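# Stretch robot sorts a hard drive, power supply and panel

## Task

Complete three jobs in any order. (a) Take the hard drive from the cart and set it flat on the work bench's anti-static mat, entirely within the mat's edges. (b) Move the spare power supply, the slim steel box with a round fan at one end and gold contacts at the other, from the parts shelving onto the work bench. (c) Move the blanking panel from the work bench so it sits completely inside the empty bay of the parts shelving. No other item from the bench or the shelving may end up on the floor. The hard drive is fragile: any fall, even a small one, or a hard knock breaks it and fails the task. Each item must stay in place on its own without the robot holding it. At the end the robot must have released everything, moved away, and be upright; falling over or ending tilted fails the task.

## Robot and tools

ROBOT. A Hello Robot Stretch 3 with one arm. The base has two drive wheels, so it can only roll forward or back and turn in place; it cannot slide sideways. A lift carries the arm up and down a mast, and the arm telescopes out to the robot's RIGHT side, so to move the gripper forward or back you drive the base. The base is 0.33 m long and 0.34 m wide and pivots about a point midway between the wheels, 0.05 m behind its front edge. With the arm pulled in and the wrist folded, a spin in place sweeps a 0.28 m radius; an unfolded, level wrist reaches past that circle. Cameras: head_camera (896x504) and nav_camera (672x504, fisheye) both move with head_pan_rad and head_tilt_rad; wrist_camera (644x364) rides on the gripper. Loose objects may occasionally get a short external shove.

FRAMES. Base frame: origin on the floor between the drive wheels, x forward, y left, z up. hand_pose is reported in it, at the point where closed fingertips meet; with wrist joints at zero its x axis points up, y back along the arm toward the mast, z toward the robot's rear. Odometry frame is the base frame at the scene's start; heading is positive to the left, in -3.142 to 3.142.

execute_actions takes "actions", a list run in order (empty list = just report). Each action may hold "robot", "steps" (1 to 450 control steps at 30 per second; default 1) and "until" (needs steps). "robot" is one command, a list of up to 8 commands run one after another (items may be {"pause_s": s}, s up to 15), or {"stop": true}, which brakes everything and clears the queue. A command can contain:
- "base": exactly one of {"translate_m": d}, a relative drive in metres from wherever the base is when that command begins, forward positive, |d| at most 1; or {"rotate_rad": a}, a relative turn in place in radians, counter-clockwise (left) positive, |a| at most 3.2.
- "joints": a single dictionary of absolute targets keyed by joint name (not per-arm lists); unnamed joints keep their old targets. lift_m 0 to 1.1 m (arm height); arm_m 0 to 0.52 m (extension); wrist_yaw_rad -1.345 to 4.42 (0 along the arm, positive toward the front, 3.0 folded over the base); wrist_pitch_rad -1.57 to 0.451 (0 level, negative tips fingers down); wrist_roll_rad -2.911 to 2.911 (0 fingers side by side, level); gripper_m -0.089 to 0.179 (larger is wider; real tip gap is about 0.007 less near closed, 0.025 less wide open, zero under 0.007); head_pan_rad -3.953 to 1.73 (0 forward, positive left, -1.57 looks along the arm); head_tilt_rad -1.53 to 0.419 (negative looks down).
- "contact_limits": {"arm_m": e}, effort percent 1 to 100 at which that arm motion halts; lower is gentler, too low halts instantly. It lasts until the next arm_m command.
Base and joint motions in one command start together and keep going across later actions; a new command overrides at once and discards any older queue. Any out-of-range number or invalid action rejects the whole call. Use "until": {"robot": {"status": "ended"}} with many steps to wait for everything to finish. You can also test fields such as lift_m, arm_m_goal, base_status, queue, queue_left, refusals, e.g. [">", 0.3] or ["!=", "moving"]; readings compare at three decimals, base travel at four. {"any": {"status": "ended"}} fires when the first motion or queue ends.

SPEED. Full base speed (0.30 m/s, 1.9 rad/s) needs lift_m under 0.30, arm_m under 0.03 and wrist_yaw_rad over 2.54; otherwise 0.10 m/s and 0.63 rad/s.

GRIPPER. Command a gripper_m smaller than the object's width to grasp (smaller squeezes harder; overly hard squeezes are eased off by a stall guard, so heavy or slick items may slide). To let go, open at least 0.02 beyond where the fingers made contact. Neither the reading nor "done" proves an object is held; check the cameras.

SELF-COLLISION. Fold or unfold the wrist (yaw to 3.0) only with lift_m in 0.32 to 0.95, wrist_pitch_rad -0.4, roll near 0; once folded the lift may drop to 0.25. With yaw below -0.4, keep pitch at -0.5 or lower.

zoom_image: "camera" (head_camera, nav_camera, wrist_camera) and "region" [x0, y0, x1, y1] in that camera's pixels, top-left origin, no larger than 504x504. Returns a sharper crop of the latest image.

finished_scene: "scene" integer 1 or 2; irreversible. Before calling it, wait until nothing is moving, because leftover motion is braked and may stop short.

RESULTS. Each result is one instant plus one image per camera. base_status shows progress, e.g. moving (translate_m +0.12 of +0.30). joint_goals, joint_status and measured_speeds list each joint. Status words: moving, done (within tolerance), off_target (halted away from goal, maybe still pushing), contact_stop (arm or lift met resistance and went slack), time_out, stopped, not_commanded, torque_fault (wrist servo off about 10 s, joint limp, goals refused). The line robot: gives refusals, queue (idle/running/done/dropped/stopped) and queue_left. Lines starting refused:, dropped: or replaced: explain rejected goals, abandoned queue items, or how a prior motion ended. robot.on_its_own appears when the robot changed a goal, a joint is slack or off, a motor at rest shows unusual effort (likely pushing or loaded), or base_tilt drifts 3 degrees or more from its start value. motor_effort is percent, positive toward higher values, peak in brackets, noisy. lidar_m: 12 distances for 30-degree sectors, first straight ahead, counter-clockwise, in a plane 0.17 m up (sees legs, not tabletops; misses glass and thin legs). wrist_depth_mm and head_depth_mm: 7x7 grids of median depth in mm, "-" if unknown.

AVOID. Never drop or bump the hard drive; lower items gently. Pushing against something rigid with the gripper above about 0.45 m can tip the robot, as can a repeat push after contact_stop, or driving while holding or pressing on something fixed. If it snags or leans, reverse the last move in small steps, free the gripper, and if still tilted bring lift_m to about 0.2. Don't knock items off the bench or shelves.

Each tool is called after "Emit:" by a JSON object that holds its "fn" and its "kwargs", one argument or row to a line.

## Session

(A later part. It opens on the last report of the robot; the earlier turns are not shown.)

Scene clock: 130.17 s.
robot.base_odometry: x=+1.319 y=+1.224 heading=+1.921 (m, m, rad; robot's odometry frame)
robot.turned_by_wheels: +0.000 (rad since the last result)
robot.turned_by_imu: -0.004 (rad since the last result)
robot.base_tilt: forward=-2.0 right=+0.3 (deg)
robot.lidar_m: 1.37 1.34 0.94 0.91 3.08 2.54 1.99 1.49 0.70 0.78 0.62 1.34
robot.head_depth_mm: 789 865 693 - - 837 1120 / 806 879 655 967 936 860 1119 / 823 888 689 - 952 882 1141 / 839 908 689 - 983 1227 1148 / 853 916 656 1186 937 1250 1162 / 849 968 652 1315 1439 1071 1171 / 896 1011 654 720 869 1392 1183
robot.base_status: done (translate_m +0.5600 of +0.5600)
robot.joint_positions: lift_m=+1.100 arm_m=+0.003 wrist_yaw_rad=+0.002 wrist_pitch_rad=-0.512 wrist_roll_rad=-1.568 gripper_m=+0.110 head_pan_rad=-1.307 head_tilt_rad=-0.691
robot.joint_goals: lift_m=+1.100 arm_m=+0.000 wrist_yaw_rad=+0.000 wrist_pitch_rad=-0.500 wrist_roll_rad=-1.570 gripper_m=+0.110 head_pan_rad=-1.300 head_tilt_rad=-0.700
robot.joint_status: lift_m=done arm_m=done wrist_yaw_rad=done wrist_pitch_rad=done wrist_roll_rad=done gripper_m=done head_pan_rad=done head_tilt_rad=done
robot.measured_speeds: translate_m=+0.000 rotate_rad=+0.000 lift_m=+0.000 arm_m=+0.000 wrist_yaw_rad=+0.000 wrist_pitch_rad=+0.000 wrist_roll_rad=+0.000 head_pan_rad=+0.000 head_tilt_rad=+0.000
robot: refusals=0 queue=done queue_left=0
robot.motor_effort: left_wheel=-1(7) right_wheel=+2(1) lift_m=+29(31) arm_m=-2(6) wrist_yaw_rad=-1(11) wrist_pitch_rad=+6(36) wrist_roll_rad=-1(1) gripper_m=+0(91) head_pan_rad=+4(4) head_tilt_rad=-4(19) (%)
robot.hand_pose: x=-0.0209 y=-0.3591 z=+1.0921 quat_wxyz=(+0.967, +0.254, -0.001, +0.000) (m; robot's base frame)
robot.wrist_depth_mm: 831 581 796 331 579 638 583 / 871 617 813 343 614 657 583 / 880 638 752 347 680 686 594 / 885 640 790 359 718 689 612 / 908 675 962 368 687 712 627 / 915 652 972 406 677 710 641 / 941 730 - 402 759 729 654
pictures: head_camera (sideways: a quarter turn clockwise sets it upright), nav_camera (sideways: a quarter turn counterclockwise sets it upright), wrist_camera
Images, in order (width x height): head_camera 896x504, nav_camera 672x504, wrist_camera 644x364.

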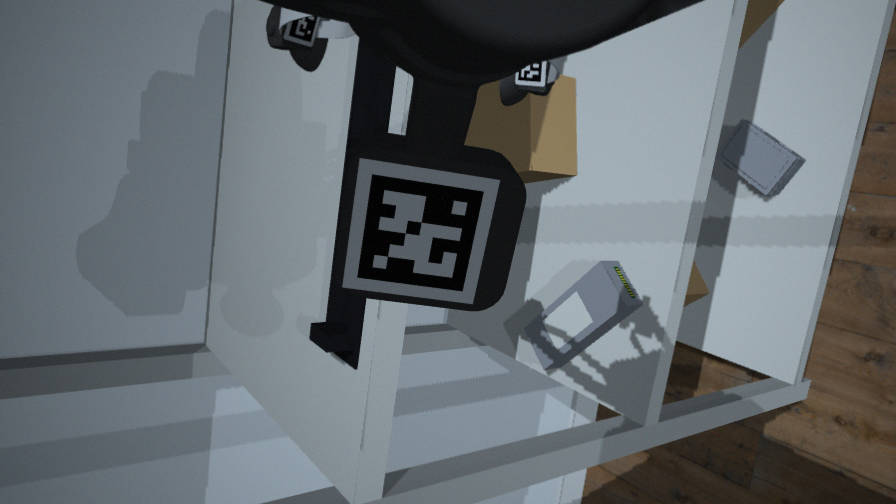

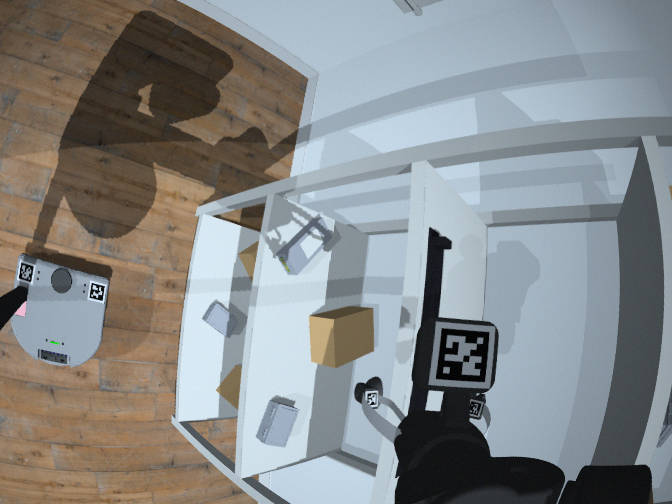

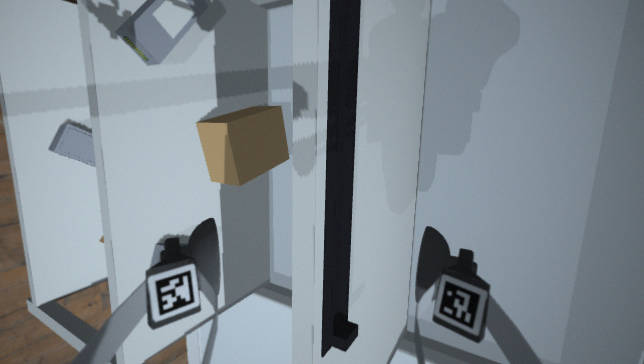

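Emit:
{"fn": "execute_actions", "kwargs": {
  "actions": [
    {"robot":[{"joints":{"gripper_m":0.0}},{"joints":{"lift_m":1.05}},{"joints":{"arm_m":0.17},"contact_limits":{"arm_m":25}},{"joints":{"lift_m":1.09}},{"joints":{"arm_m":0.0}}],"steps":450,"until":{"robot":{"status":"ended"}}}
  ]
}}

Scene clock: 138.73 s.
robot.base_odometry: x=+1.319 y=+1.224 heading=+1.921 (m, m, rad; robot's odometry frame)
robot.turned_by_wheels: +0.000 (rad since the last result)
robot.turned_by_imu: -0.001 (rad since the last result)
robot.base_tilt: forward=-2.1 right=+0.2 (deg)
robot.lidar_m: 1.37 1.34 0.94 0.90 3.08 2.54 1.98 1.50 0.70 0.78 0.62 1.35
robot.head_depth_mm: 793 864 690 - - 850 1112 / 807 874 657 547 937 856 1111 / 824 889 655 - 957 876 1147 / 838 907 672 - 955 1225 1138 / 852 916 654 1185 935 1255 1163 / 850 968 653 1321 1440 1067 1172 / 890 1006 652 720 869 1386 1184
robot.base_status: done (translate_m +0.5600 of +0.5600)
robot.joint_positions: lift_m=+1.090 arm_m=+0.003 wrist_yaw_rad=+0.001 wrist_pitch_rad=-0.513 wrist_roll_rad=-1.568 gripper_m=+0.000 head_pan_rad=-1.307 head_tilt_rad=-0.692
robot.joint_goals: lift_m=+1.090 arm_m=+0.000 wrist_yaw_rad=+0.000 wrist_pitch_rad=-0.500 wrist_roll_rad=-1.570 gripper_m=+0.000 head_pan_rad=-1.300 head_tilt_rad=-0.700
robot.joint_status: lift_m=done arm_m=done wrist_yaw_rad=done wrist_pitch_rad=done wrist_roll_rad=done gripper_m=done head_pan_rad=done head_tilt_rad=done
robot.measured_speeds: translate_m=+0.000 rotate_rad=+0.000 lift_m=+0.000 arm_m=+0.000 wrist_yaw_rad=+0.000 wrist_pitch_rad=+0.000 wrist_roll_rad=+0.000 head_pan_rad=+0.000 head_tilt_rad=+0.000
robot: refusals=0 queue=done queue_left=0
robot.motor_effort: left_wheel=+0(0) right_wheel=+2(2) lift_m=+29(31) arm_m=-2(1) wrist_yaw_rad=+0(0) wrist_pitch_rad=+6(6) wrist_roll_rad=-1(1) gripper_m=-3(81) head_pan_rad=+3(4) head_tilt_rad=-4(4) (%)
robot.hand_pose: x=-0.0210 y=-0.3590 z=+1.0820 quat_wxyz=(+0.967, +0.254, -0.001, +0.000) (m; robot's base frame)
robot.wrist_depth_mm: 818 578 799 321 556 637 563 / 862 598 805 335 581 682 588 / 879 627 751 371 634 680 606 / 871 654 780 377 672 692 607 / 915 660 861 398 726 712 627 / 905 663 844 - 792 716 636 / 908 717 - 401 747 759 650
pictures: head_camera (sideways: a quarter turn clockwise sets it upright), nav_camera (sideways: a quarter turn counterclockwise sets it upright), wrist_camera
Images, in order (width x height): head_camera 896x504, nav_camera 672x504, wrist_camera 644x364.

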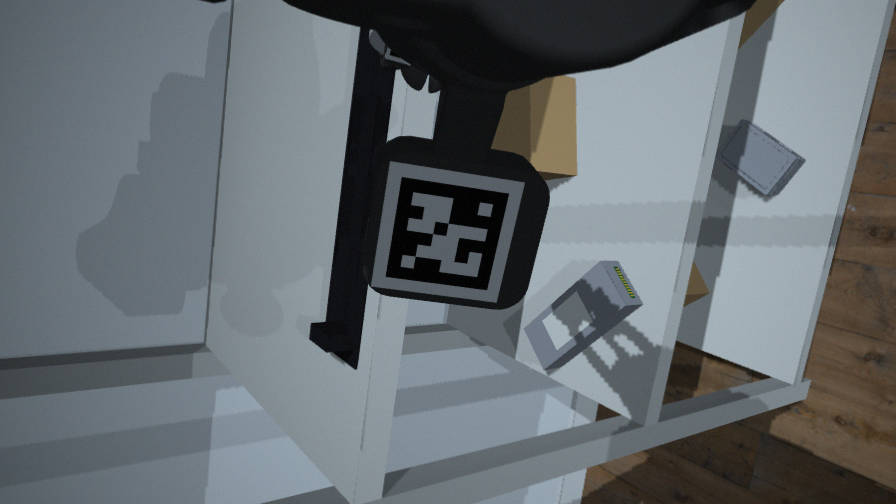

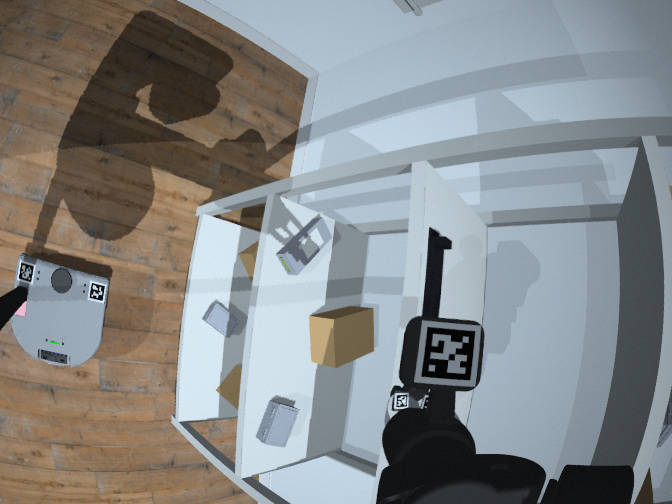

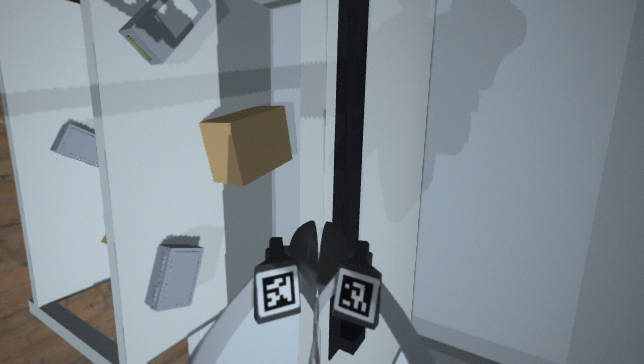

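Emit:
{"fn": "execute_actions", "kwargs": {
  "actions": [
    {"robot":[{"joints":{"arm_m":0.09}},{"joints":{"lift_m":1.033}},{"joints":{"arm_m":0.19},"contact_limits":{"arm_m":25}}],"steps":450,"until":{"robot":{"status":"ended"}}}
  ]
}}

Scene clock: 143.73 s.
robot.base_odometry: x=+1.319 y=+1.224 heading=+1.921 (m, m, rad; robot's odometry frame)
robot.turned_by_wheels: +0.000 (rad since the last result)
robot.turned_by_imu: -0.001 (rad since the last result)
robot.base_tilt: forward=-2.1 right=+0.3 (deg)
robot.lidar_m: 1.37 1.34 0.94 0.91 3.09 2.54 1.99 1.49 0.70 0.78 0.62 1.35
robot.head_depth_mm: 788 872 - 1125 983 835 1115 / 807 878 710 967 933 853 1124 / 821 885 724 1035 956 877 1138 / 834 911 625 1155 982 1228 1137 / 854 918 616 1193 938 1251 1161 / 848 967 654 1319 1043 1071 1169 / 893 1008 652 718 871 1391 1183
robot.base_status: done (translate_m +0.5600 of +0.5600)
robot.joint_positions: lift_m=+1.033 arm_m=+0.190 wrist_yaw_rad=+0.001 wrist_pitch_rad=-0.514 wrist_roll_rad=-1.568 gripper_m=+0.000 head_pan_rad=-1.307 head_tilt_rad=-0.692
robot.joint_goals: lift_m=+1.033 arm_m=+0.190 wrist_yaw_rad=+0.000 wrist_pitch_rad=-0.500 wrist_roll_rad=-1.570 gripper_m=+0.000 head_pan_rad=-1.300 head_tilt_rad=-0.700
robot.joint_status: lift_m=done arm_m=done wrist_yaw_rad=done wrist_pitch_rad=done wrist_roll_rad=done gripper_m=done head_pan_rad=done head_tilt_rad=done
robot.measured_speeds: translate_m=+0.000 rotate_rad=+0.000 lift_m=+0.000 arm_m=+0.000 wrist_yaw_rad=+0.000 wrist_pitch_rad=+0.000 wrist_roll_rad=+0.000 head_pan_rad=+0.000 head_tilt_rad=+0.000
robot: refusals=0 queue=done queue_left=0
robot.motor_effort: left_wheel=-1(1) right_wheel=+2(2) lift_m=+24(29) arm_m=+4(2) wrist_yaw_rad=-1(1) wrist_pitch_rad=+7(7) wrist_roll_rad=-1(1) gripper_m=-3(4) head_pan_rad=+3(4) head_tilt_rad=-4(4) (%)
robot.contact_limits: arm_m 25 (drawing in: default 15, maximum 24; extending or still: default 22, maximum 35)
robot.hand_pose: x=-0.0210 y=-0.5460 z=+1.0250 quat_wxyz=(+0.967, +0.254, -0.001, +0.000) (m; robot's base frame)
robot.wrist_depth_mm: 429 524 138 191 357 480 429 / 449 529 142 197 380 504 439 / 453 523 147 204 406 510 444 / 462 551 151 211 433 518 452 / 467 572 156 219 464 534 472 / 471 592 159 - 590 543 480 / 469 600 172 236 602 559 488
pictures: head_camera (sideways: a quarter turn clockwise sets it upright), nav_camera (sideways: a quarter turn counterclockwise sets it upright), wrist_camera
Images, in order (width x height): head_camera 896x504, nav_camera 672x504, wrist_camera 644x364.

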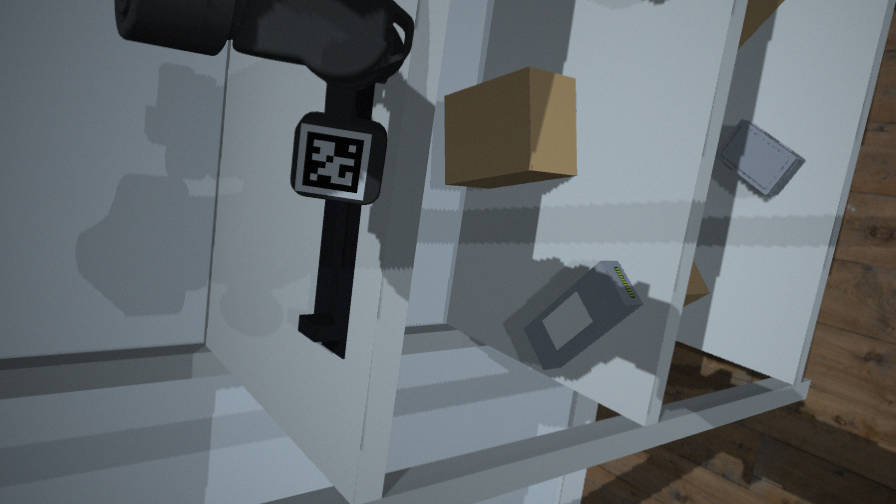

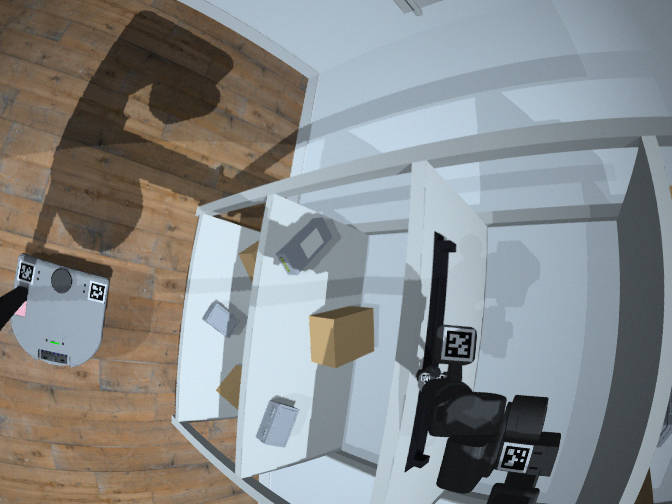

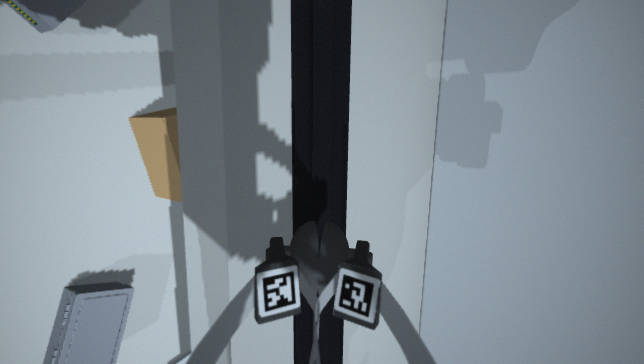

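Emit:
{"fn": "execute_actions", "kwargs": {
  "actions": [
    {"robot":[{"joints":{"lift_m":1.09}},{"joints":{"arm_m":0.0}},{"joints":{"wrist_roll_rad":0,"wrist_yaw_rad":0.75,"wrist_pitch_rad":-0.6,"gripper_m":0.14}},{"joints":{"lift_m":0.76,"head_tilt_rad":-0.95,"head_pan_rad":-1.2}}],"steps":450,"until":{"robot":{"status":"ended"}}}
  ]
}}

Scene clock: 153.47 s.
robot.base_odometry: x=+1.319 y=+1.224 heading=+1.921 (m, m, rad; robot's odometry frame)
robot.turned_by_wheels: +0.000 (rad since the last result)
robot.turned_by_imu: -0.001 (rad since the last result)
robot.base_tilt: forward=-2.0 right=+0.3 (deg)
robot.lidar_m: 1.37 1.34 0.94 0.90 3.09 2.54 1.98 1.49 0.70 0.78 0.62 1.34
robot.head_depth_mm: 698 519 983 935 874 - 1078 / 695 530 1005 932 1252 - 1077 / 692 540 1126 950 1255 - 1125 / 692 550 1124 922 1348 1226 1125 / 692 569 1302 973 1333 1241 1110 / 953 588 799 1024 1377 1235 1104 / 534 620 1519 1633 1403 1242 1102
robot.base_status: done (translate_m +0.5600 of +0.5600)
robot.joint_positions: lift_m=+0.760 arm_m=+0.002 wrist_yaw_rad=+0.748 wrist_pitch_rad=-0.613 wrist_roll_rad=-0.008 gripper_m=+0.140 head_pan_rad=-1.207 head_tilt_rad=-0.938
robot.joint_goals: lift_m=+0.760 arm_m=+0.000 wrist_yaw_rad=+0.750 wrist_pitch_rad=-0.600 wrist_roll_rad=+0.000 gripper_m=+0.140 head_pan_rad=-1.200 head_tilt_rad=-0.950
robot.joint_status: lift_m=done arm_m=done wrist_yaw_rad=done wrist_pitch_rad=done wrist_roll_rad=done gripper_m=done head_pan_rad=done head_tilt_rad=done
robot.measured_speeds: translate_m=+0.000 rotate_rad=+0.000 lift_m=+0.000 arm_m=+0.000 wrist_yaw_rad=+0.000 wrist_pitch_rad=+0.000 wrist_roll_rad=+0.000 head_pan_rad=+0.000 head_tilt_rad=+0.000
robot: refusals=0 queue=done queue_left=0
robot.motor_effort: left_wheel=+0(1) right_wheel=+2(2) lift_m=+24(31) arm_m=-2(7) wrist_yaw_rad=+4(5) wrist_pitch_rad=+6(9) wrist_roll_rad=+4(6) gripper_m=+0(80) head_pan_rad=+4(15) head_tilt_rad=-6(20) (%)
robot.hand_pose: x=+0.1116 y=-0.2911 z=+0.7318 quat_wxyz=(+0.708, +0.445, -0.547, +0.049) (m; robot's base frame)
robot.wrist_depth_mm: - - - 951 752 652 578 / - - - - 791 698 567 / - - - 571 549 588 437 / - - - 547 482 490 450 / - - - - 453 432 436 / 955 - 971 910 906 382 379 / 824 822 839 819 772 747 340
pictures: head_camera (sideways: a quarter turn clockwise sets it upright), nav_camera (sideways: a quarter turn counterclockwise sets it upright), wrist_camera
Images, in order (width x height): head_camera 896x504, nav_camera 672x504, wrist_camera 644x364.

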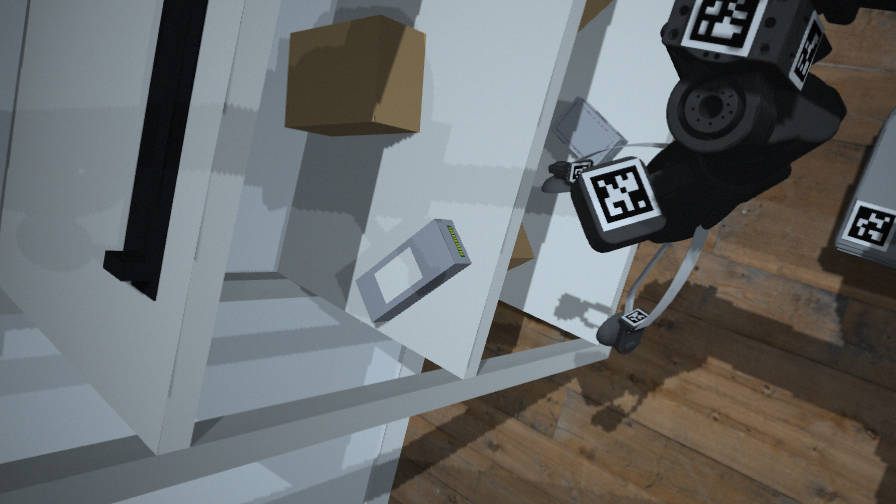

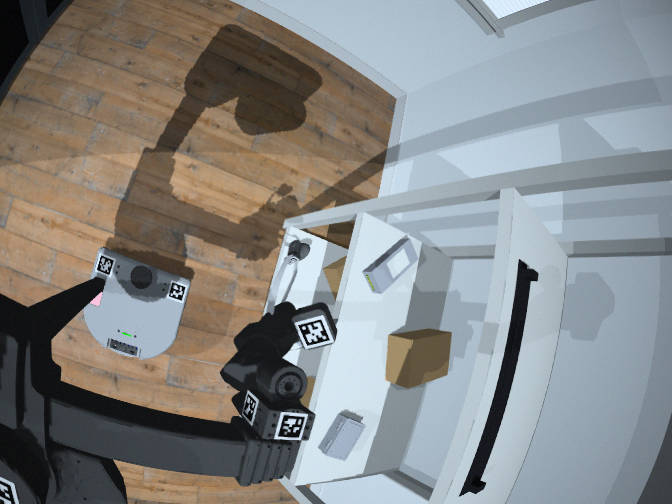

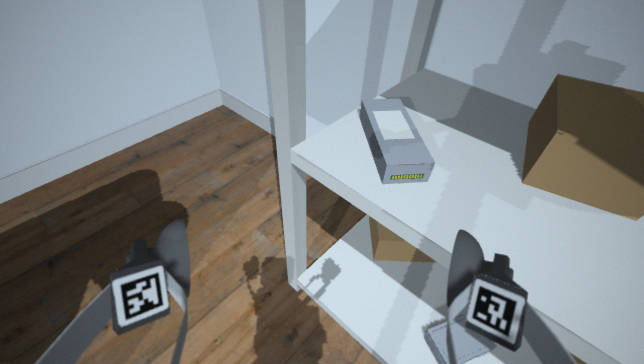

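Emit:
{"fn": "execute_actions", "kwargs": {
  "actions": [
    {"robot":[{"joints":{"lift_m":0.72,"gripper_m":0.12}},{"joints":{"arm_m":0.2}}],"steps":450,"until":{"robot":{"status":"ended"}}}
  ]
}}

Scene clock: 157.57 s.
robot.base_odometry: x=+1.319 y=+1.224 heading=+1.921 (m, m, rad; robot's odometry frame)
robot.turned_by_wheels: +0.000 (rad since the last result)
robot.turned_by_imu: -0.001 (rad since the last result)
robot.base_tilt: forward=-2.0 right=+0.3 (deg)
robot.lidar_m: 1.37 1.34 0.94 0.91 3.09 2.54 1.98 1.49 0.70 0.78 0.62 1.34
robot.head_depth_mm: 695 519 975 967 1279 1214 1126 / 692 529 1004 960 1276 1224 1108 / 694 541 1130 970 1280 1237 1134 / 689 549 1122 926 1324 1243 1131 / 686 567 1310 969 1336 1249 1107 / 951 587 803 1024 1385 1239 1107 / 534 617 1515 1627 1406 1246 1108
robot.base_status: done (translate_m +0.5600 of +0.5600)
robot.joint_positions: lift_m=+0.720 arm_m=+0.200 wrist_yaw_rad=+0.748 wrist_pitch_rad=-0.613 wrist_roll_rad=-0.007 gripper_m=+0.120 head_pan_rad=-1.207 head_tilt_rad=-0.938
robot.joint_goals: lift_m=+0.720 arm_m=+0.200 wrist_yaw_rad=+0.750 wrist_pitch_rad=-0.600 wrist_roll_rad=+0.000 gripper_m=+0.120 head_pan_rad=-1.200 head_tilt_rad=-0.950
robot.joint_status: lift_m=done arm_m=done wrist_yaw_rad=done wrist_pitch_rad=done wrist_roll_rad=done gripper_m=done head_pan_rad=done head_tilt_rad=done
robot.measured_speeds: translate_m=+0.000 rotate_rad=+0.000 lift_m=+0.000 arm_m=+0.000 wrist_yaw_rad=+0.000 wrist_pitch_rad=+0.000 wrist_roll_rad=+0.000 head_pan_rad=+0.000 head_tilt_rad=+0.000
robot: refusals=0 queue=done queue_left=0
robot.motor_effort: left_wheel=+0(1) right_wheel=+2(2) lift_m=+24(24) arm_m=+3(4) wrist_yaw_rad=+2(3) wrist_pitch_rad=+7(7) wrist_roll_rad=+3(3) gripper_m=-1(73) head_pan_rad=+4(4) head_tilt_rad=-5(5) (%)
robot.hand_pose: x=+0.1117 y=-0.4881 z=+0.6917 quat_wxyz=(+0.708, +0.445, -0.547, +0.049) (m; robot's base frame)
robot.wrist_depth_mm: 1000 295 949 727 567 490 423 / - 326 - 814 621 527 446 / - - - 497 534 496 358 / - - 420 381 431 341 298 / - - 375 347 373 342 291 / 903 929 676 321 323 324 318 / 810 783 756 299 285 281 292
pictures: head_camera (sideways: a quarter turn clockwise sets it upright), nav_camera (sideways: a quarter turn counterclockwise sets it upright), wrist_camera
Images, in order (width x height): head_camera 896x504, nav_camera 672x504, wrist_camera 644x364.

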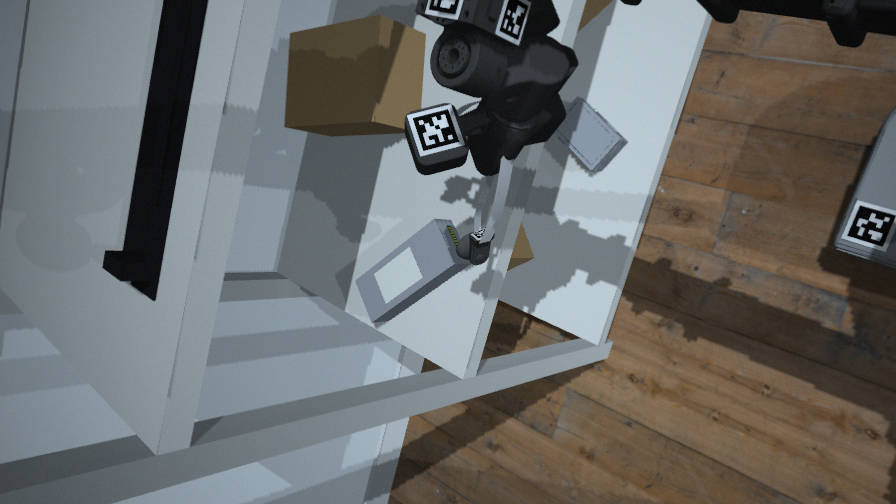

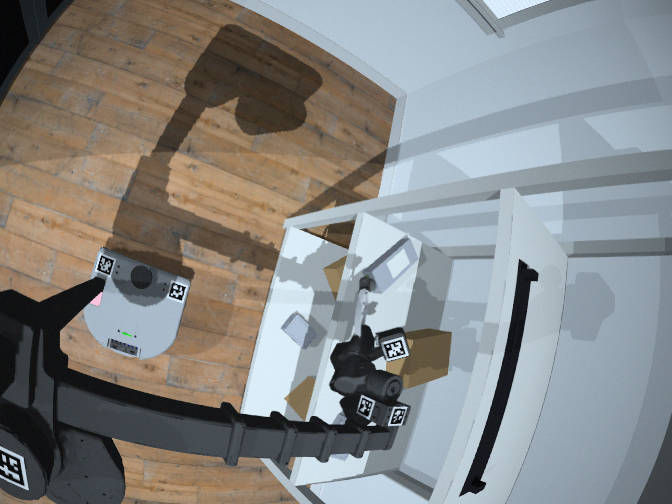

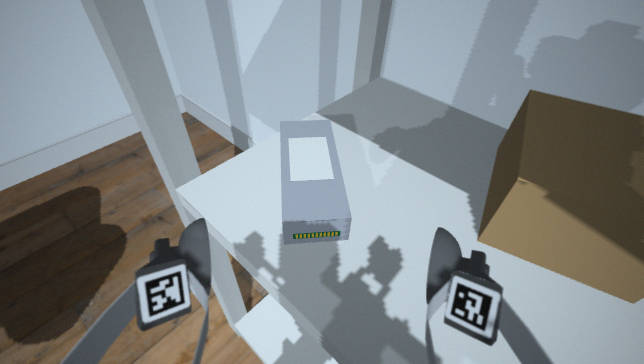

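Emit:
{"fn": "execute_actions", "kwargs": {
  "actions": [
    {"robot":[{"base":{"translate_m":0.115},"joints":{"gripper_m":0.15}},{"joints":{"arm_m":0.32}},{"joints":{"lift_m":0.67}}],"steps":450,"until":{"robot":{"status":"ended"}}}
  ]
}}

Scene clock: 163.40 s.
robot.base_odometry: x=+1.280 y=+1.332 heading=+1.921 (m, m, rad; robot's odometry frame)
robot.turned_by_wheels: +0.000 (rad since the last result)
robot.turned_by_imu: -0.001 (rad since the last result)
robot.base_tilt: forward=-2.0 right=+0.3 (deg)
robot.lidar_m: 1.25 1.29 0.94 0.90 3.71 2.67 2.10 0.78 0.81 0.71 0.56 1.32
robot.head_depth_mm: 697 518 979 - 875 1218 1124 / 692 526 1106 910 1252 1221 1112 / 691 536 1124 907 1300 1237 1125 / 854 550 1219 946 1329 1241 1119 / 890 556 714 950 1343 1247 1110 / 922 1141 1425 1617 1395 1240 1107 / 1012 1214 1509 1619 1410 1237 1104
robot.base_status: done (translate_m +0.1150 of +0.1150)
robot.joint_positions: lift_m=+0.670 arm_m=+0.320 wrist_yaw_rad=+0.748 wrist_pitch_rad=-0.613 wrist_roll_rad=-0.007 gripper_m=+0.150 head_pan_rad=-1.207 head_tilt_rad=-0.938
robot.joint_goals: lift_m=+0.670 arm_m=+0.320 wrist_yaw_rad=+0.750 wrist_pitch_rad=-0.600 wrist_roll_rad=+0.000 gripper_m=+0.150 head_pan_rad=-1.200 head_tilt_rad=-0.950
robot.joint_status: lift_m=done arm_m=done wrist_yaw_rad=done wrist_pitch_rad=done wrist_roll_rad=done gripper_m=done head_pan_rad=done head_tilt_rad=done
robot.measured_speeds: translate_m=+0.000 rotate_rad=+0.000 lift_m=+0.000 arm_m=+0.000 wrist_yaw_rad=+0.000 wrist_pitch_rad=+0.000 wrist_roll_rad=+0.000 head_pan_rad=+0.000 head_tilt_rad=+0.000
robot: refusals=0 queue=done queue_left=0
robot.motor_effort: left_wheel=+0(1) right_wheel=+2(7) lift_m=+24(25) arm_m=+3(6) wrist_yaw_rad=+2(2) wrist_pitch_rad=+7(7) wrist_roll_rad=+3(3) gripper_m=-1(81) head_pan_rad=+3(4) head_tilt_rad=-5(5) (%)
robot.hand_pose: x=+0.1117 y=-0.6081 z=+0.6417 quat_wxyz=(+0.708, +0.445, -0.547, +0.049) (m; robot's base frame)
robot.wrist_depth_mm: 973 - 768 571 423 381 326 / 971 - 876 636 472 418 346 / - - - 706 439 427 372 / 200 - - 336 361 366 346 / 218 957 291 262 305 308 282 / 818 - 257 221 269 272 254 / 743 232 229 196 239 232 223
pictures: head_camera (sideways: a quarter turn clockwise sets it upright), nav_camera (sideways: a quarter turn counterclockwise sets it upright), wrist_camera
Images, in order (width x height): head_camera 896x504, nav_camera 672x504, wrist_camera 644x364.

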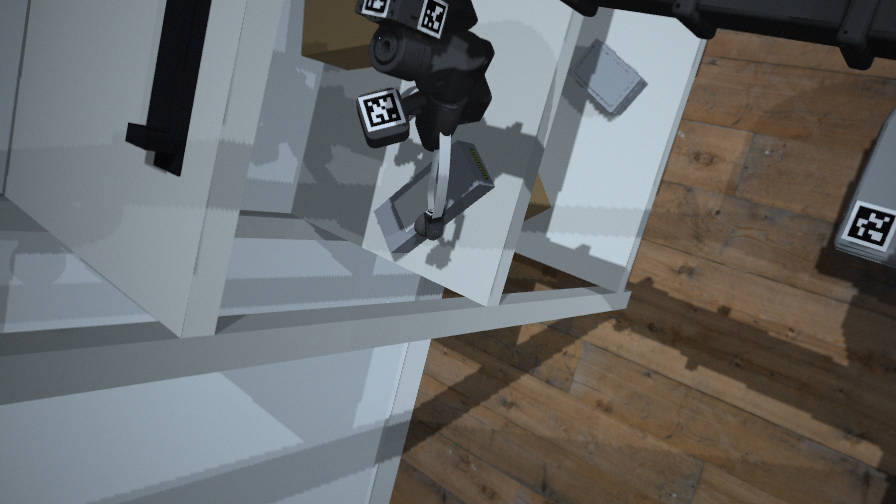

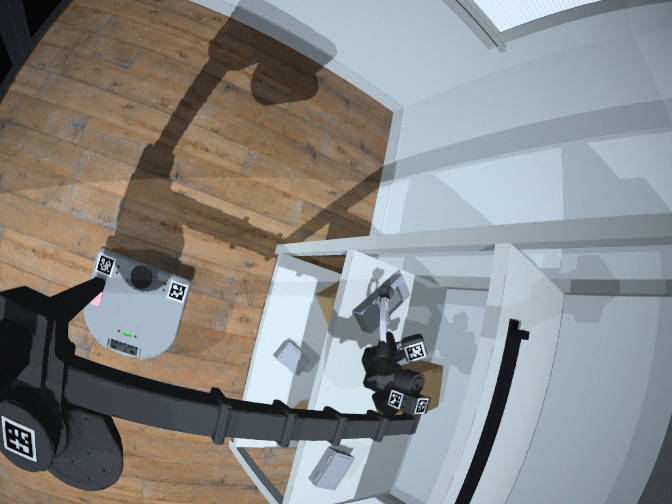

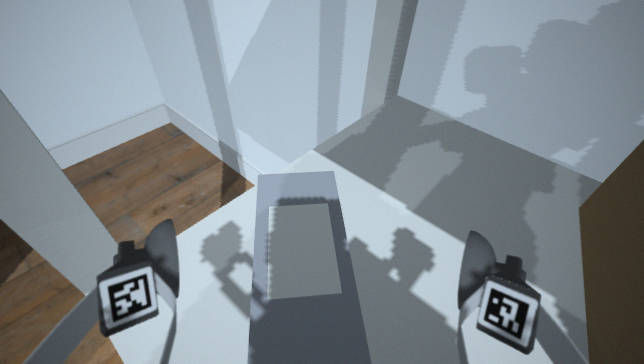

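Emit:
{"fn": "execute_actions", "kwargs": {
  "actions": [
    {"robot":[{"joints":{"lift_m":0.56}}],"steps":450,"until":{"robot":{"status":"ended"}}}
  ]
}}

Scene clock: 164.73 s.
robot.base_odometry: x=+1.280 y=+1.332 heading=+1.920 (m, m, rad; robot's odometry frame)
robot.turned_by_wheels: +0.000 (rad since the last result)
robot.turned_by_imu: -0.001 (rad since the last result)
robot.base_tilt: forward=-2.1 right=+0.3 (deg)
robot.lidar_m: 1.25 1.28 0.95 0.90 3.75 2.65 2.10 0.78 0.81 0.71 0.56 1.32
robot.head_depth_mm: 697 518 974 929 1240 - - / 694 526 1098 993 1258 1227 1129 / 693 537 1129 920 1310 1233 1125 / 853 550 1214 953 1321 1244 1129 / 894 558 715 946 1325 1240 1110 / 510 1141 1424 1636 1416 1240 1106 / 1014 1209 1510 1629 1413 1239 1106
robot.base_status: done (translate_m +0.1150 of +0.1150)
robot.joint_positions: lift_m=+0.574 arm_m=+0.320 wrist_yaw_rad=+0.749 wrist_pitch_rad=-0.579 wrist_roll_rad=-0.003 gripper_m=+0.150 head_pan_rad=-1.207 head_tilt_rad=-0.939
robot.joint_goals: lift_m=+0.574 arm_m=+0.320 wrist_yaw_rad=+0.750 wrist_pitch_rad=-0.600 wrist_roll_rad=+0.000 gripper_m=+0.150 head_pan_rad=-1.200 head_tilt_rad=-0.950
robot.joint_status: lift_m=contact_stop arm_m=done wrist_yaw_rad=done wrist_pitch_rad=done wrist_roll_rad=done gripper_m=done head_pan_rad=done head_tilt_rad=done
robot.measured_speeds: translate_m=+0.000 rotate_rad=+0.000 lift_m=+0.000 arm_m=+0.000 wrist_yaw_rad=+0.000 wrist_pitch_rad=+0.144 wrist_roll_rad=+0.000 head_pan_rad=+0.000 head_tilt_rad=+0.000
robot: refusals=0 queue=dropped queue_left=0
robot.on_its_own: lift_m is slack since a contact_stop, until your next command for it (your +0.560 is given up)
robot.motor_effort: left_wheel=-3(4) right_wheel=+13(13) lift_m=+25(26) arm_m=+3(3) wrist_yaw_rad=+2(2) wrist_pitch_rad=-16(17) wrist_roll_rad=+1(3) gripper_m=-2(2) head_pan_rad=+4(3) head_tilt_rad=-4(5) (%)
robot.hand_pose: x=+0.1156 y=-0.6121 z=+0.5526 quat_wxyz=(+0.706, +0.436, -0.556, +0.060) (m; robot's base frame)
robot.wrist_depth_mm: 917 - 738 555 425 374 323 / 1000 - 867 606 374 381 345 / - - 258 213 291 294 298 / 212 235 214 174 236 239 241 / 192 199 154 146 198 202 204 / 173 - 129 127 168 - 176 / 644 145 114 112 145 149 155
pictures: head_camera (sideways: a quarter turn clockwise sets it upright), nav_camera (sideways: a quarter turn counterclockwise sets it upright), wrist_camera
Images, in order (width x height): head_camera 896x504, nav_camera 672x504, wrist_camera 644x364.

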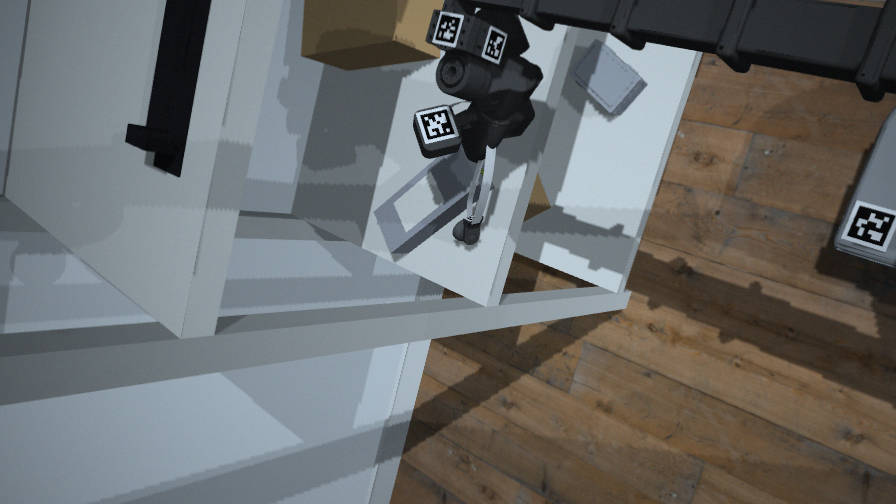

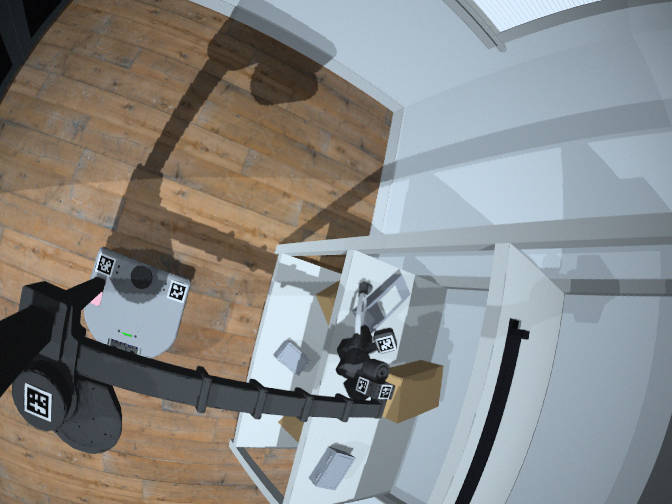

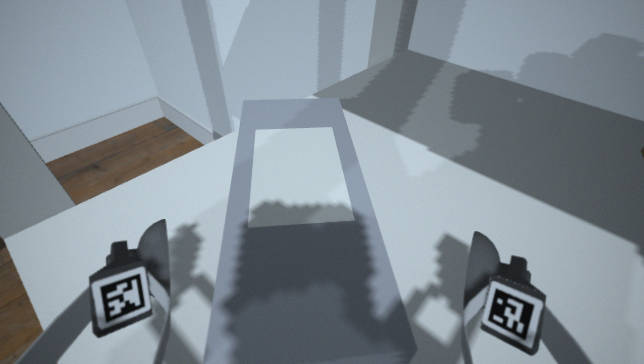

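Emit:
{"fn": "execute_actions", "kwargs": {
  "actions": [
    {"robot":[{"joints":{"lift_m":0.587}},{"joints":{"gripper_m":-0.01}},{"pause_s":0.5},{"joints":{"lift_m":0.66}}],"steps":450,"until":{"robot":{"status":"ended"}}}
  ]
}}

Scene clock: 169.30 s.
robot.base_odometry: x=+1.280 y=+1.332 heading=+1.921 (m, m, rad; robot's odometry frame)
robot.turned_by_wheels: +0.000 (rad since the last result)
robot.turned_by_imu: +0.000 (rad since the last result)
robot.base_tilt: forward=-2.0 right=+0.3 (deg)
robot.lidar_m: 1.26 1.29 0.95 0.90 3.76 2.66 2.10 0.78 0.81 0.71 0.56 1.32
robot.head_depth_mm: 696 517 976 - 873 1212 1130 / 690 525 1104 892 1242 1223 1114 / 692 537 1133 902 1298 1232 1128 / 853 550 1224 946 1334 1238 1127 / 892 554 717 946 1340 1241 1105 / 924 1140 1429 1619 1418 1239 1106 / 1014 1212 1506 1624 1398 1233 1102
robot.base_status: done (translate_m +0.1150 of +0.1150)
robot.joint_positions: lift_m=+0.660 arm_m=+0.320 wrist_yaw_rad=+0.752 wrist_pitch_rad=-0.679 wrist_roll_rad=-0.009 gripper_m=+0.001 head_pan_rad=-1.207 head_tilt_rad=-0.939
robot.joint_goals: lift_m=+0.660 arm_m=+0.320 wrist_yaw_rad=+0.750 wrist_pitch_rad=-0.600 wrist_roll_rad=+0.000 gripper_m=+0.001 head_pan_rad=-1.200 head_tilt_rad=-0.950
robot.joint_status: lift_m=done arm_m=done wrist_yaw_rad=done wrist_pitch_rad=done wrist_roll_rad=done gripper_m=done head_pan_rad=done head_tilt_rad=done
robot.measured_speeds: translate_m=+0.000 rotate_rad=+0.000 lift_m=+0.000 arm_m=+0.000 wrist_yaw_rad=+0.000 wrist_pitch_rad=+0.000 wrist_roll_rad=+0.000 head_pan_rad=+0.000 head_tilt_rad=+0.000
robot: refusals=0 queue=done queue_left=0
robot.on_its_own: gripper_m is held at +0.001, not at your -0.010, by its stall guard, which is still easing; wrist_pitch_rad is at rest, and its effort (+39) is outside its rest range (-20 to +32)
robot.motor_effort: left_wheel=+0(3) right_wheel=+1(9) lift_m=+34(35) arm_m=+3(3) wrist_yaw_rad=-1(8) wrist_pitch_rad=+39(44) wrist_roll_rad=+4(7) gripper_m=-10(100) head_pan_rad=+4(4) head_tilt_rad=-5(5) (%)
robot.hand_pose: x=+0.1044 y=-0.5994 z=+0.6187 quat_wxyz=(+0.709, +0.464, -0.530, +0.028) (m; robot's base frame)
robot.wrist_depth_mm: 953 - 785 595 444 391 333 / - - 940 667 442 416 358 / - - - 364 362 372 363 / 206 - 303 230 312 317 299 / 811 258 258 174 271 273 262 / 777 239 140 141 142 244 233 / 711 219 124 117 122 218 211
pictures: head_camera (sideways: a quarter turn clockwise sets it upright), nav_camera (sideways: a quarter turn counterclockwise sets it upright), wrist_camera
Images, in order (width x height): head_camera 896x504, nav_camera 672x504, wrist_camera 644x364.

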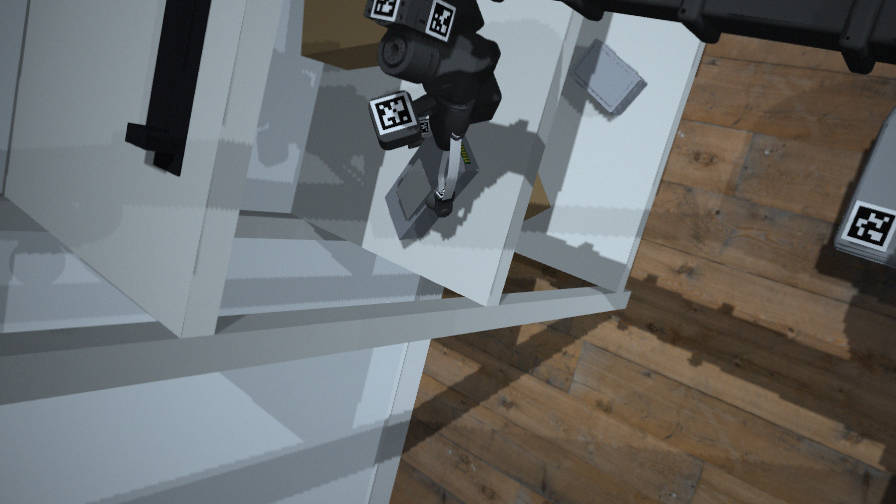

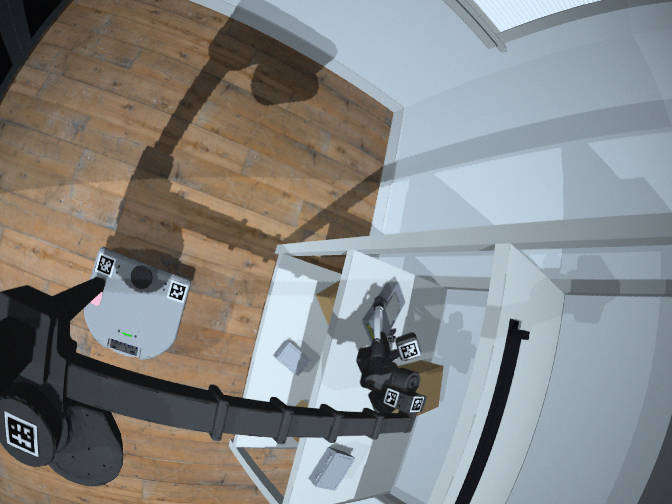

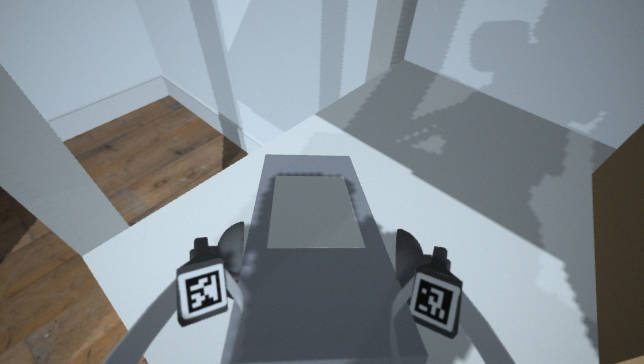

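Emit:
{"fn": "execute_actions", "kwargs": {
  "actions": [
    {"robot":[{"joints":{"arm_m":0.0,"gripper_m":0.008}},{"joints":{"lift_m":1.1},"base":{"translate_m":-0.67}},{"base":{"rotate_rad":1.571}},{"base":{"translate_m":1.0}},{"base":{"translate_m":1.0}},{"base":{"translate_m":0.58}},{"base":{"rotate_rad":1.571},"joints":{"head_pan_rad":-1.57,"head_tilt_rad":-0.7}}],"steps":450,"until":{"robot":{"status":"ended"}}},
    {"steps":450,"until":{"robot":{"status":"ended"}}},
    {"steps":450,"until":{"robot":{"status":"ended"}}},
    {"steps":450,"until":{"robot":{"status":"ended"}}}
  ]
}}

Scene clock: 217.80 s.
robot.base_odometry: x=-0.914 y=-0.182 heading=-1.221 (m, m, rad; robot's odometry frame)
robot.turned_by_wheels: +3.142 (rad since the last result)
robot.turned_by_imu: +3.124 (rad since the last result)
robot.base_tilt: forward=-2.0 right=+0.3 (deg)
robot.lidar_m: 1.99 2.06 2.69 3.11 0.86 0.89 1.77 1.09 1.10 1.03 1.05 0.53
robot.head_depth_mm: - - - - - 1395 1191 / - - - - 1551 1384 1184 / - - - - - 1390 1181 / 989 1090 - - - 1384 1179 / 989 1074 - - 549 1381 1182 / 975 - - 645 480 1374 1183 / 968 1045 - 621 478 1382 1177
robot.base_status: done (rotate_rad +1.5708 of +1.5710)
robot.joint_positions: lift_m=+1.100 arm_m=+0.002 wrist_yaw_rad=+0.748 wrist_pitch_rad=-0.617 wrist_roll_rad=-0.006 gripper_m=+0.018 head_pan_rad=-1.563 head_tilt_rad=-0.705
robot.joint_goals: lift_m=+1.100 arm_m=+0.000 wrist_yaw_rad=+0.750 wrist_pitch_rad=-0.600 wrist_roll_rad=+0.000 gripper_m=+0.018 head_pan_rad=-1.570 head_tilt_rad=-0.700
robot.joint_status: lift_m=done arm_m=done wrist_yaw_rad=done wrist_pitch_rad=done wrist_roll_rad=done gripper_m=done head_pan_rad=done head_tilt_rad=done
robot.measured_speeds: translate_m=+0.000 rotate_rad=+0.000 lift_m=+0.000 arm_m=+0.000 wrist_yaw_rad=+0.000 wrist_pitch_rad=+0.000 wrist_roll_rad=+0.000 head_pan_rad=+0.000 head_tilt_rad=+0.000
robot: refusals=0 queue=done queue_left=0
robot.on_its_own: gripper_m is held at +0.018, not at your +0.008, by its stall guard, which is not easing now
robot.motor_effort: left_wheel=-2(4) right_wheel=+4(8) lift_m=+30(35) arm_m=-2(2) wrist_yaw_rad=+3(13) wrist_pitch_rad=+9(50) wrist_roll_rad=+3(4) gripper_m=-1(32) head_pan_rad=-3(28) head_tilt_rad=+2(20) (%)
robot.hand_pose: x=+0.1112 y=-0.2905 z=+1.0706 quat_wxyz=(+0.708, +0.446, -0.546, +0.047) (m; robot's base frame)
robot.wrist_depth_mm: - - - - 915 808 715 / - - - 634 675 673 679 / - - 507 504 525 546 537 / - - 426 426 430 435 446 / - - 632 376 371 376 378 / - - - - 323 327 330 / - - - - 294 287 290
pictures: head_camera (sideways: a quarter turn clockwise sets it upright), nav_camera (sideways: a quarter turn counterclockwise sets it upright), wrist_camera
Images, in order (width x height): head_camera 896x504, nav_camera 672x504, wrist_camera 644x364.

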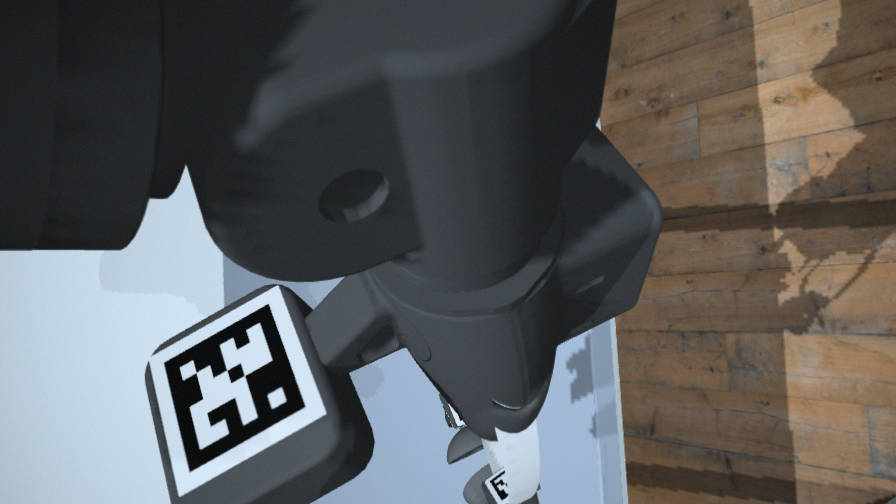

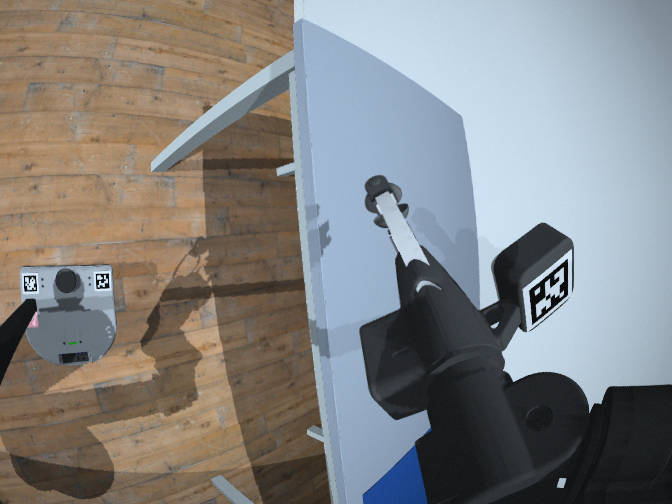

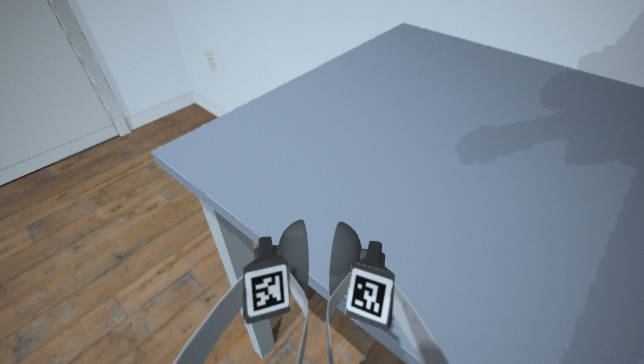

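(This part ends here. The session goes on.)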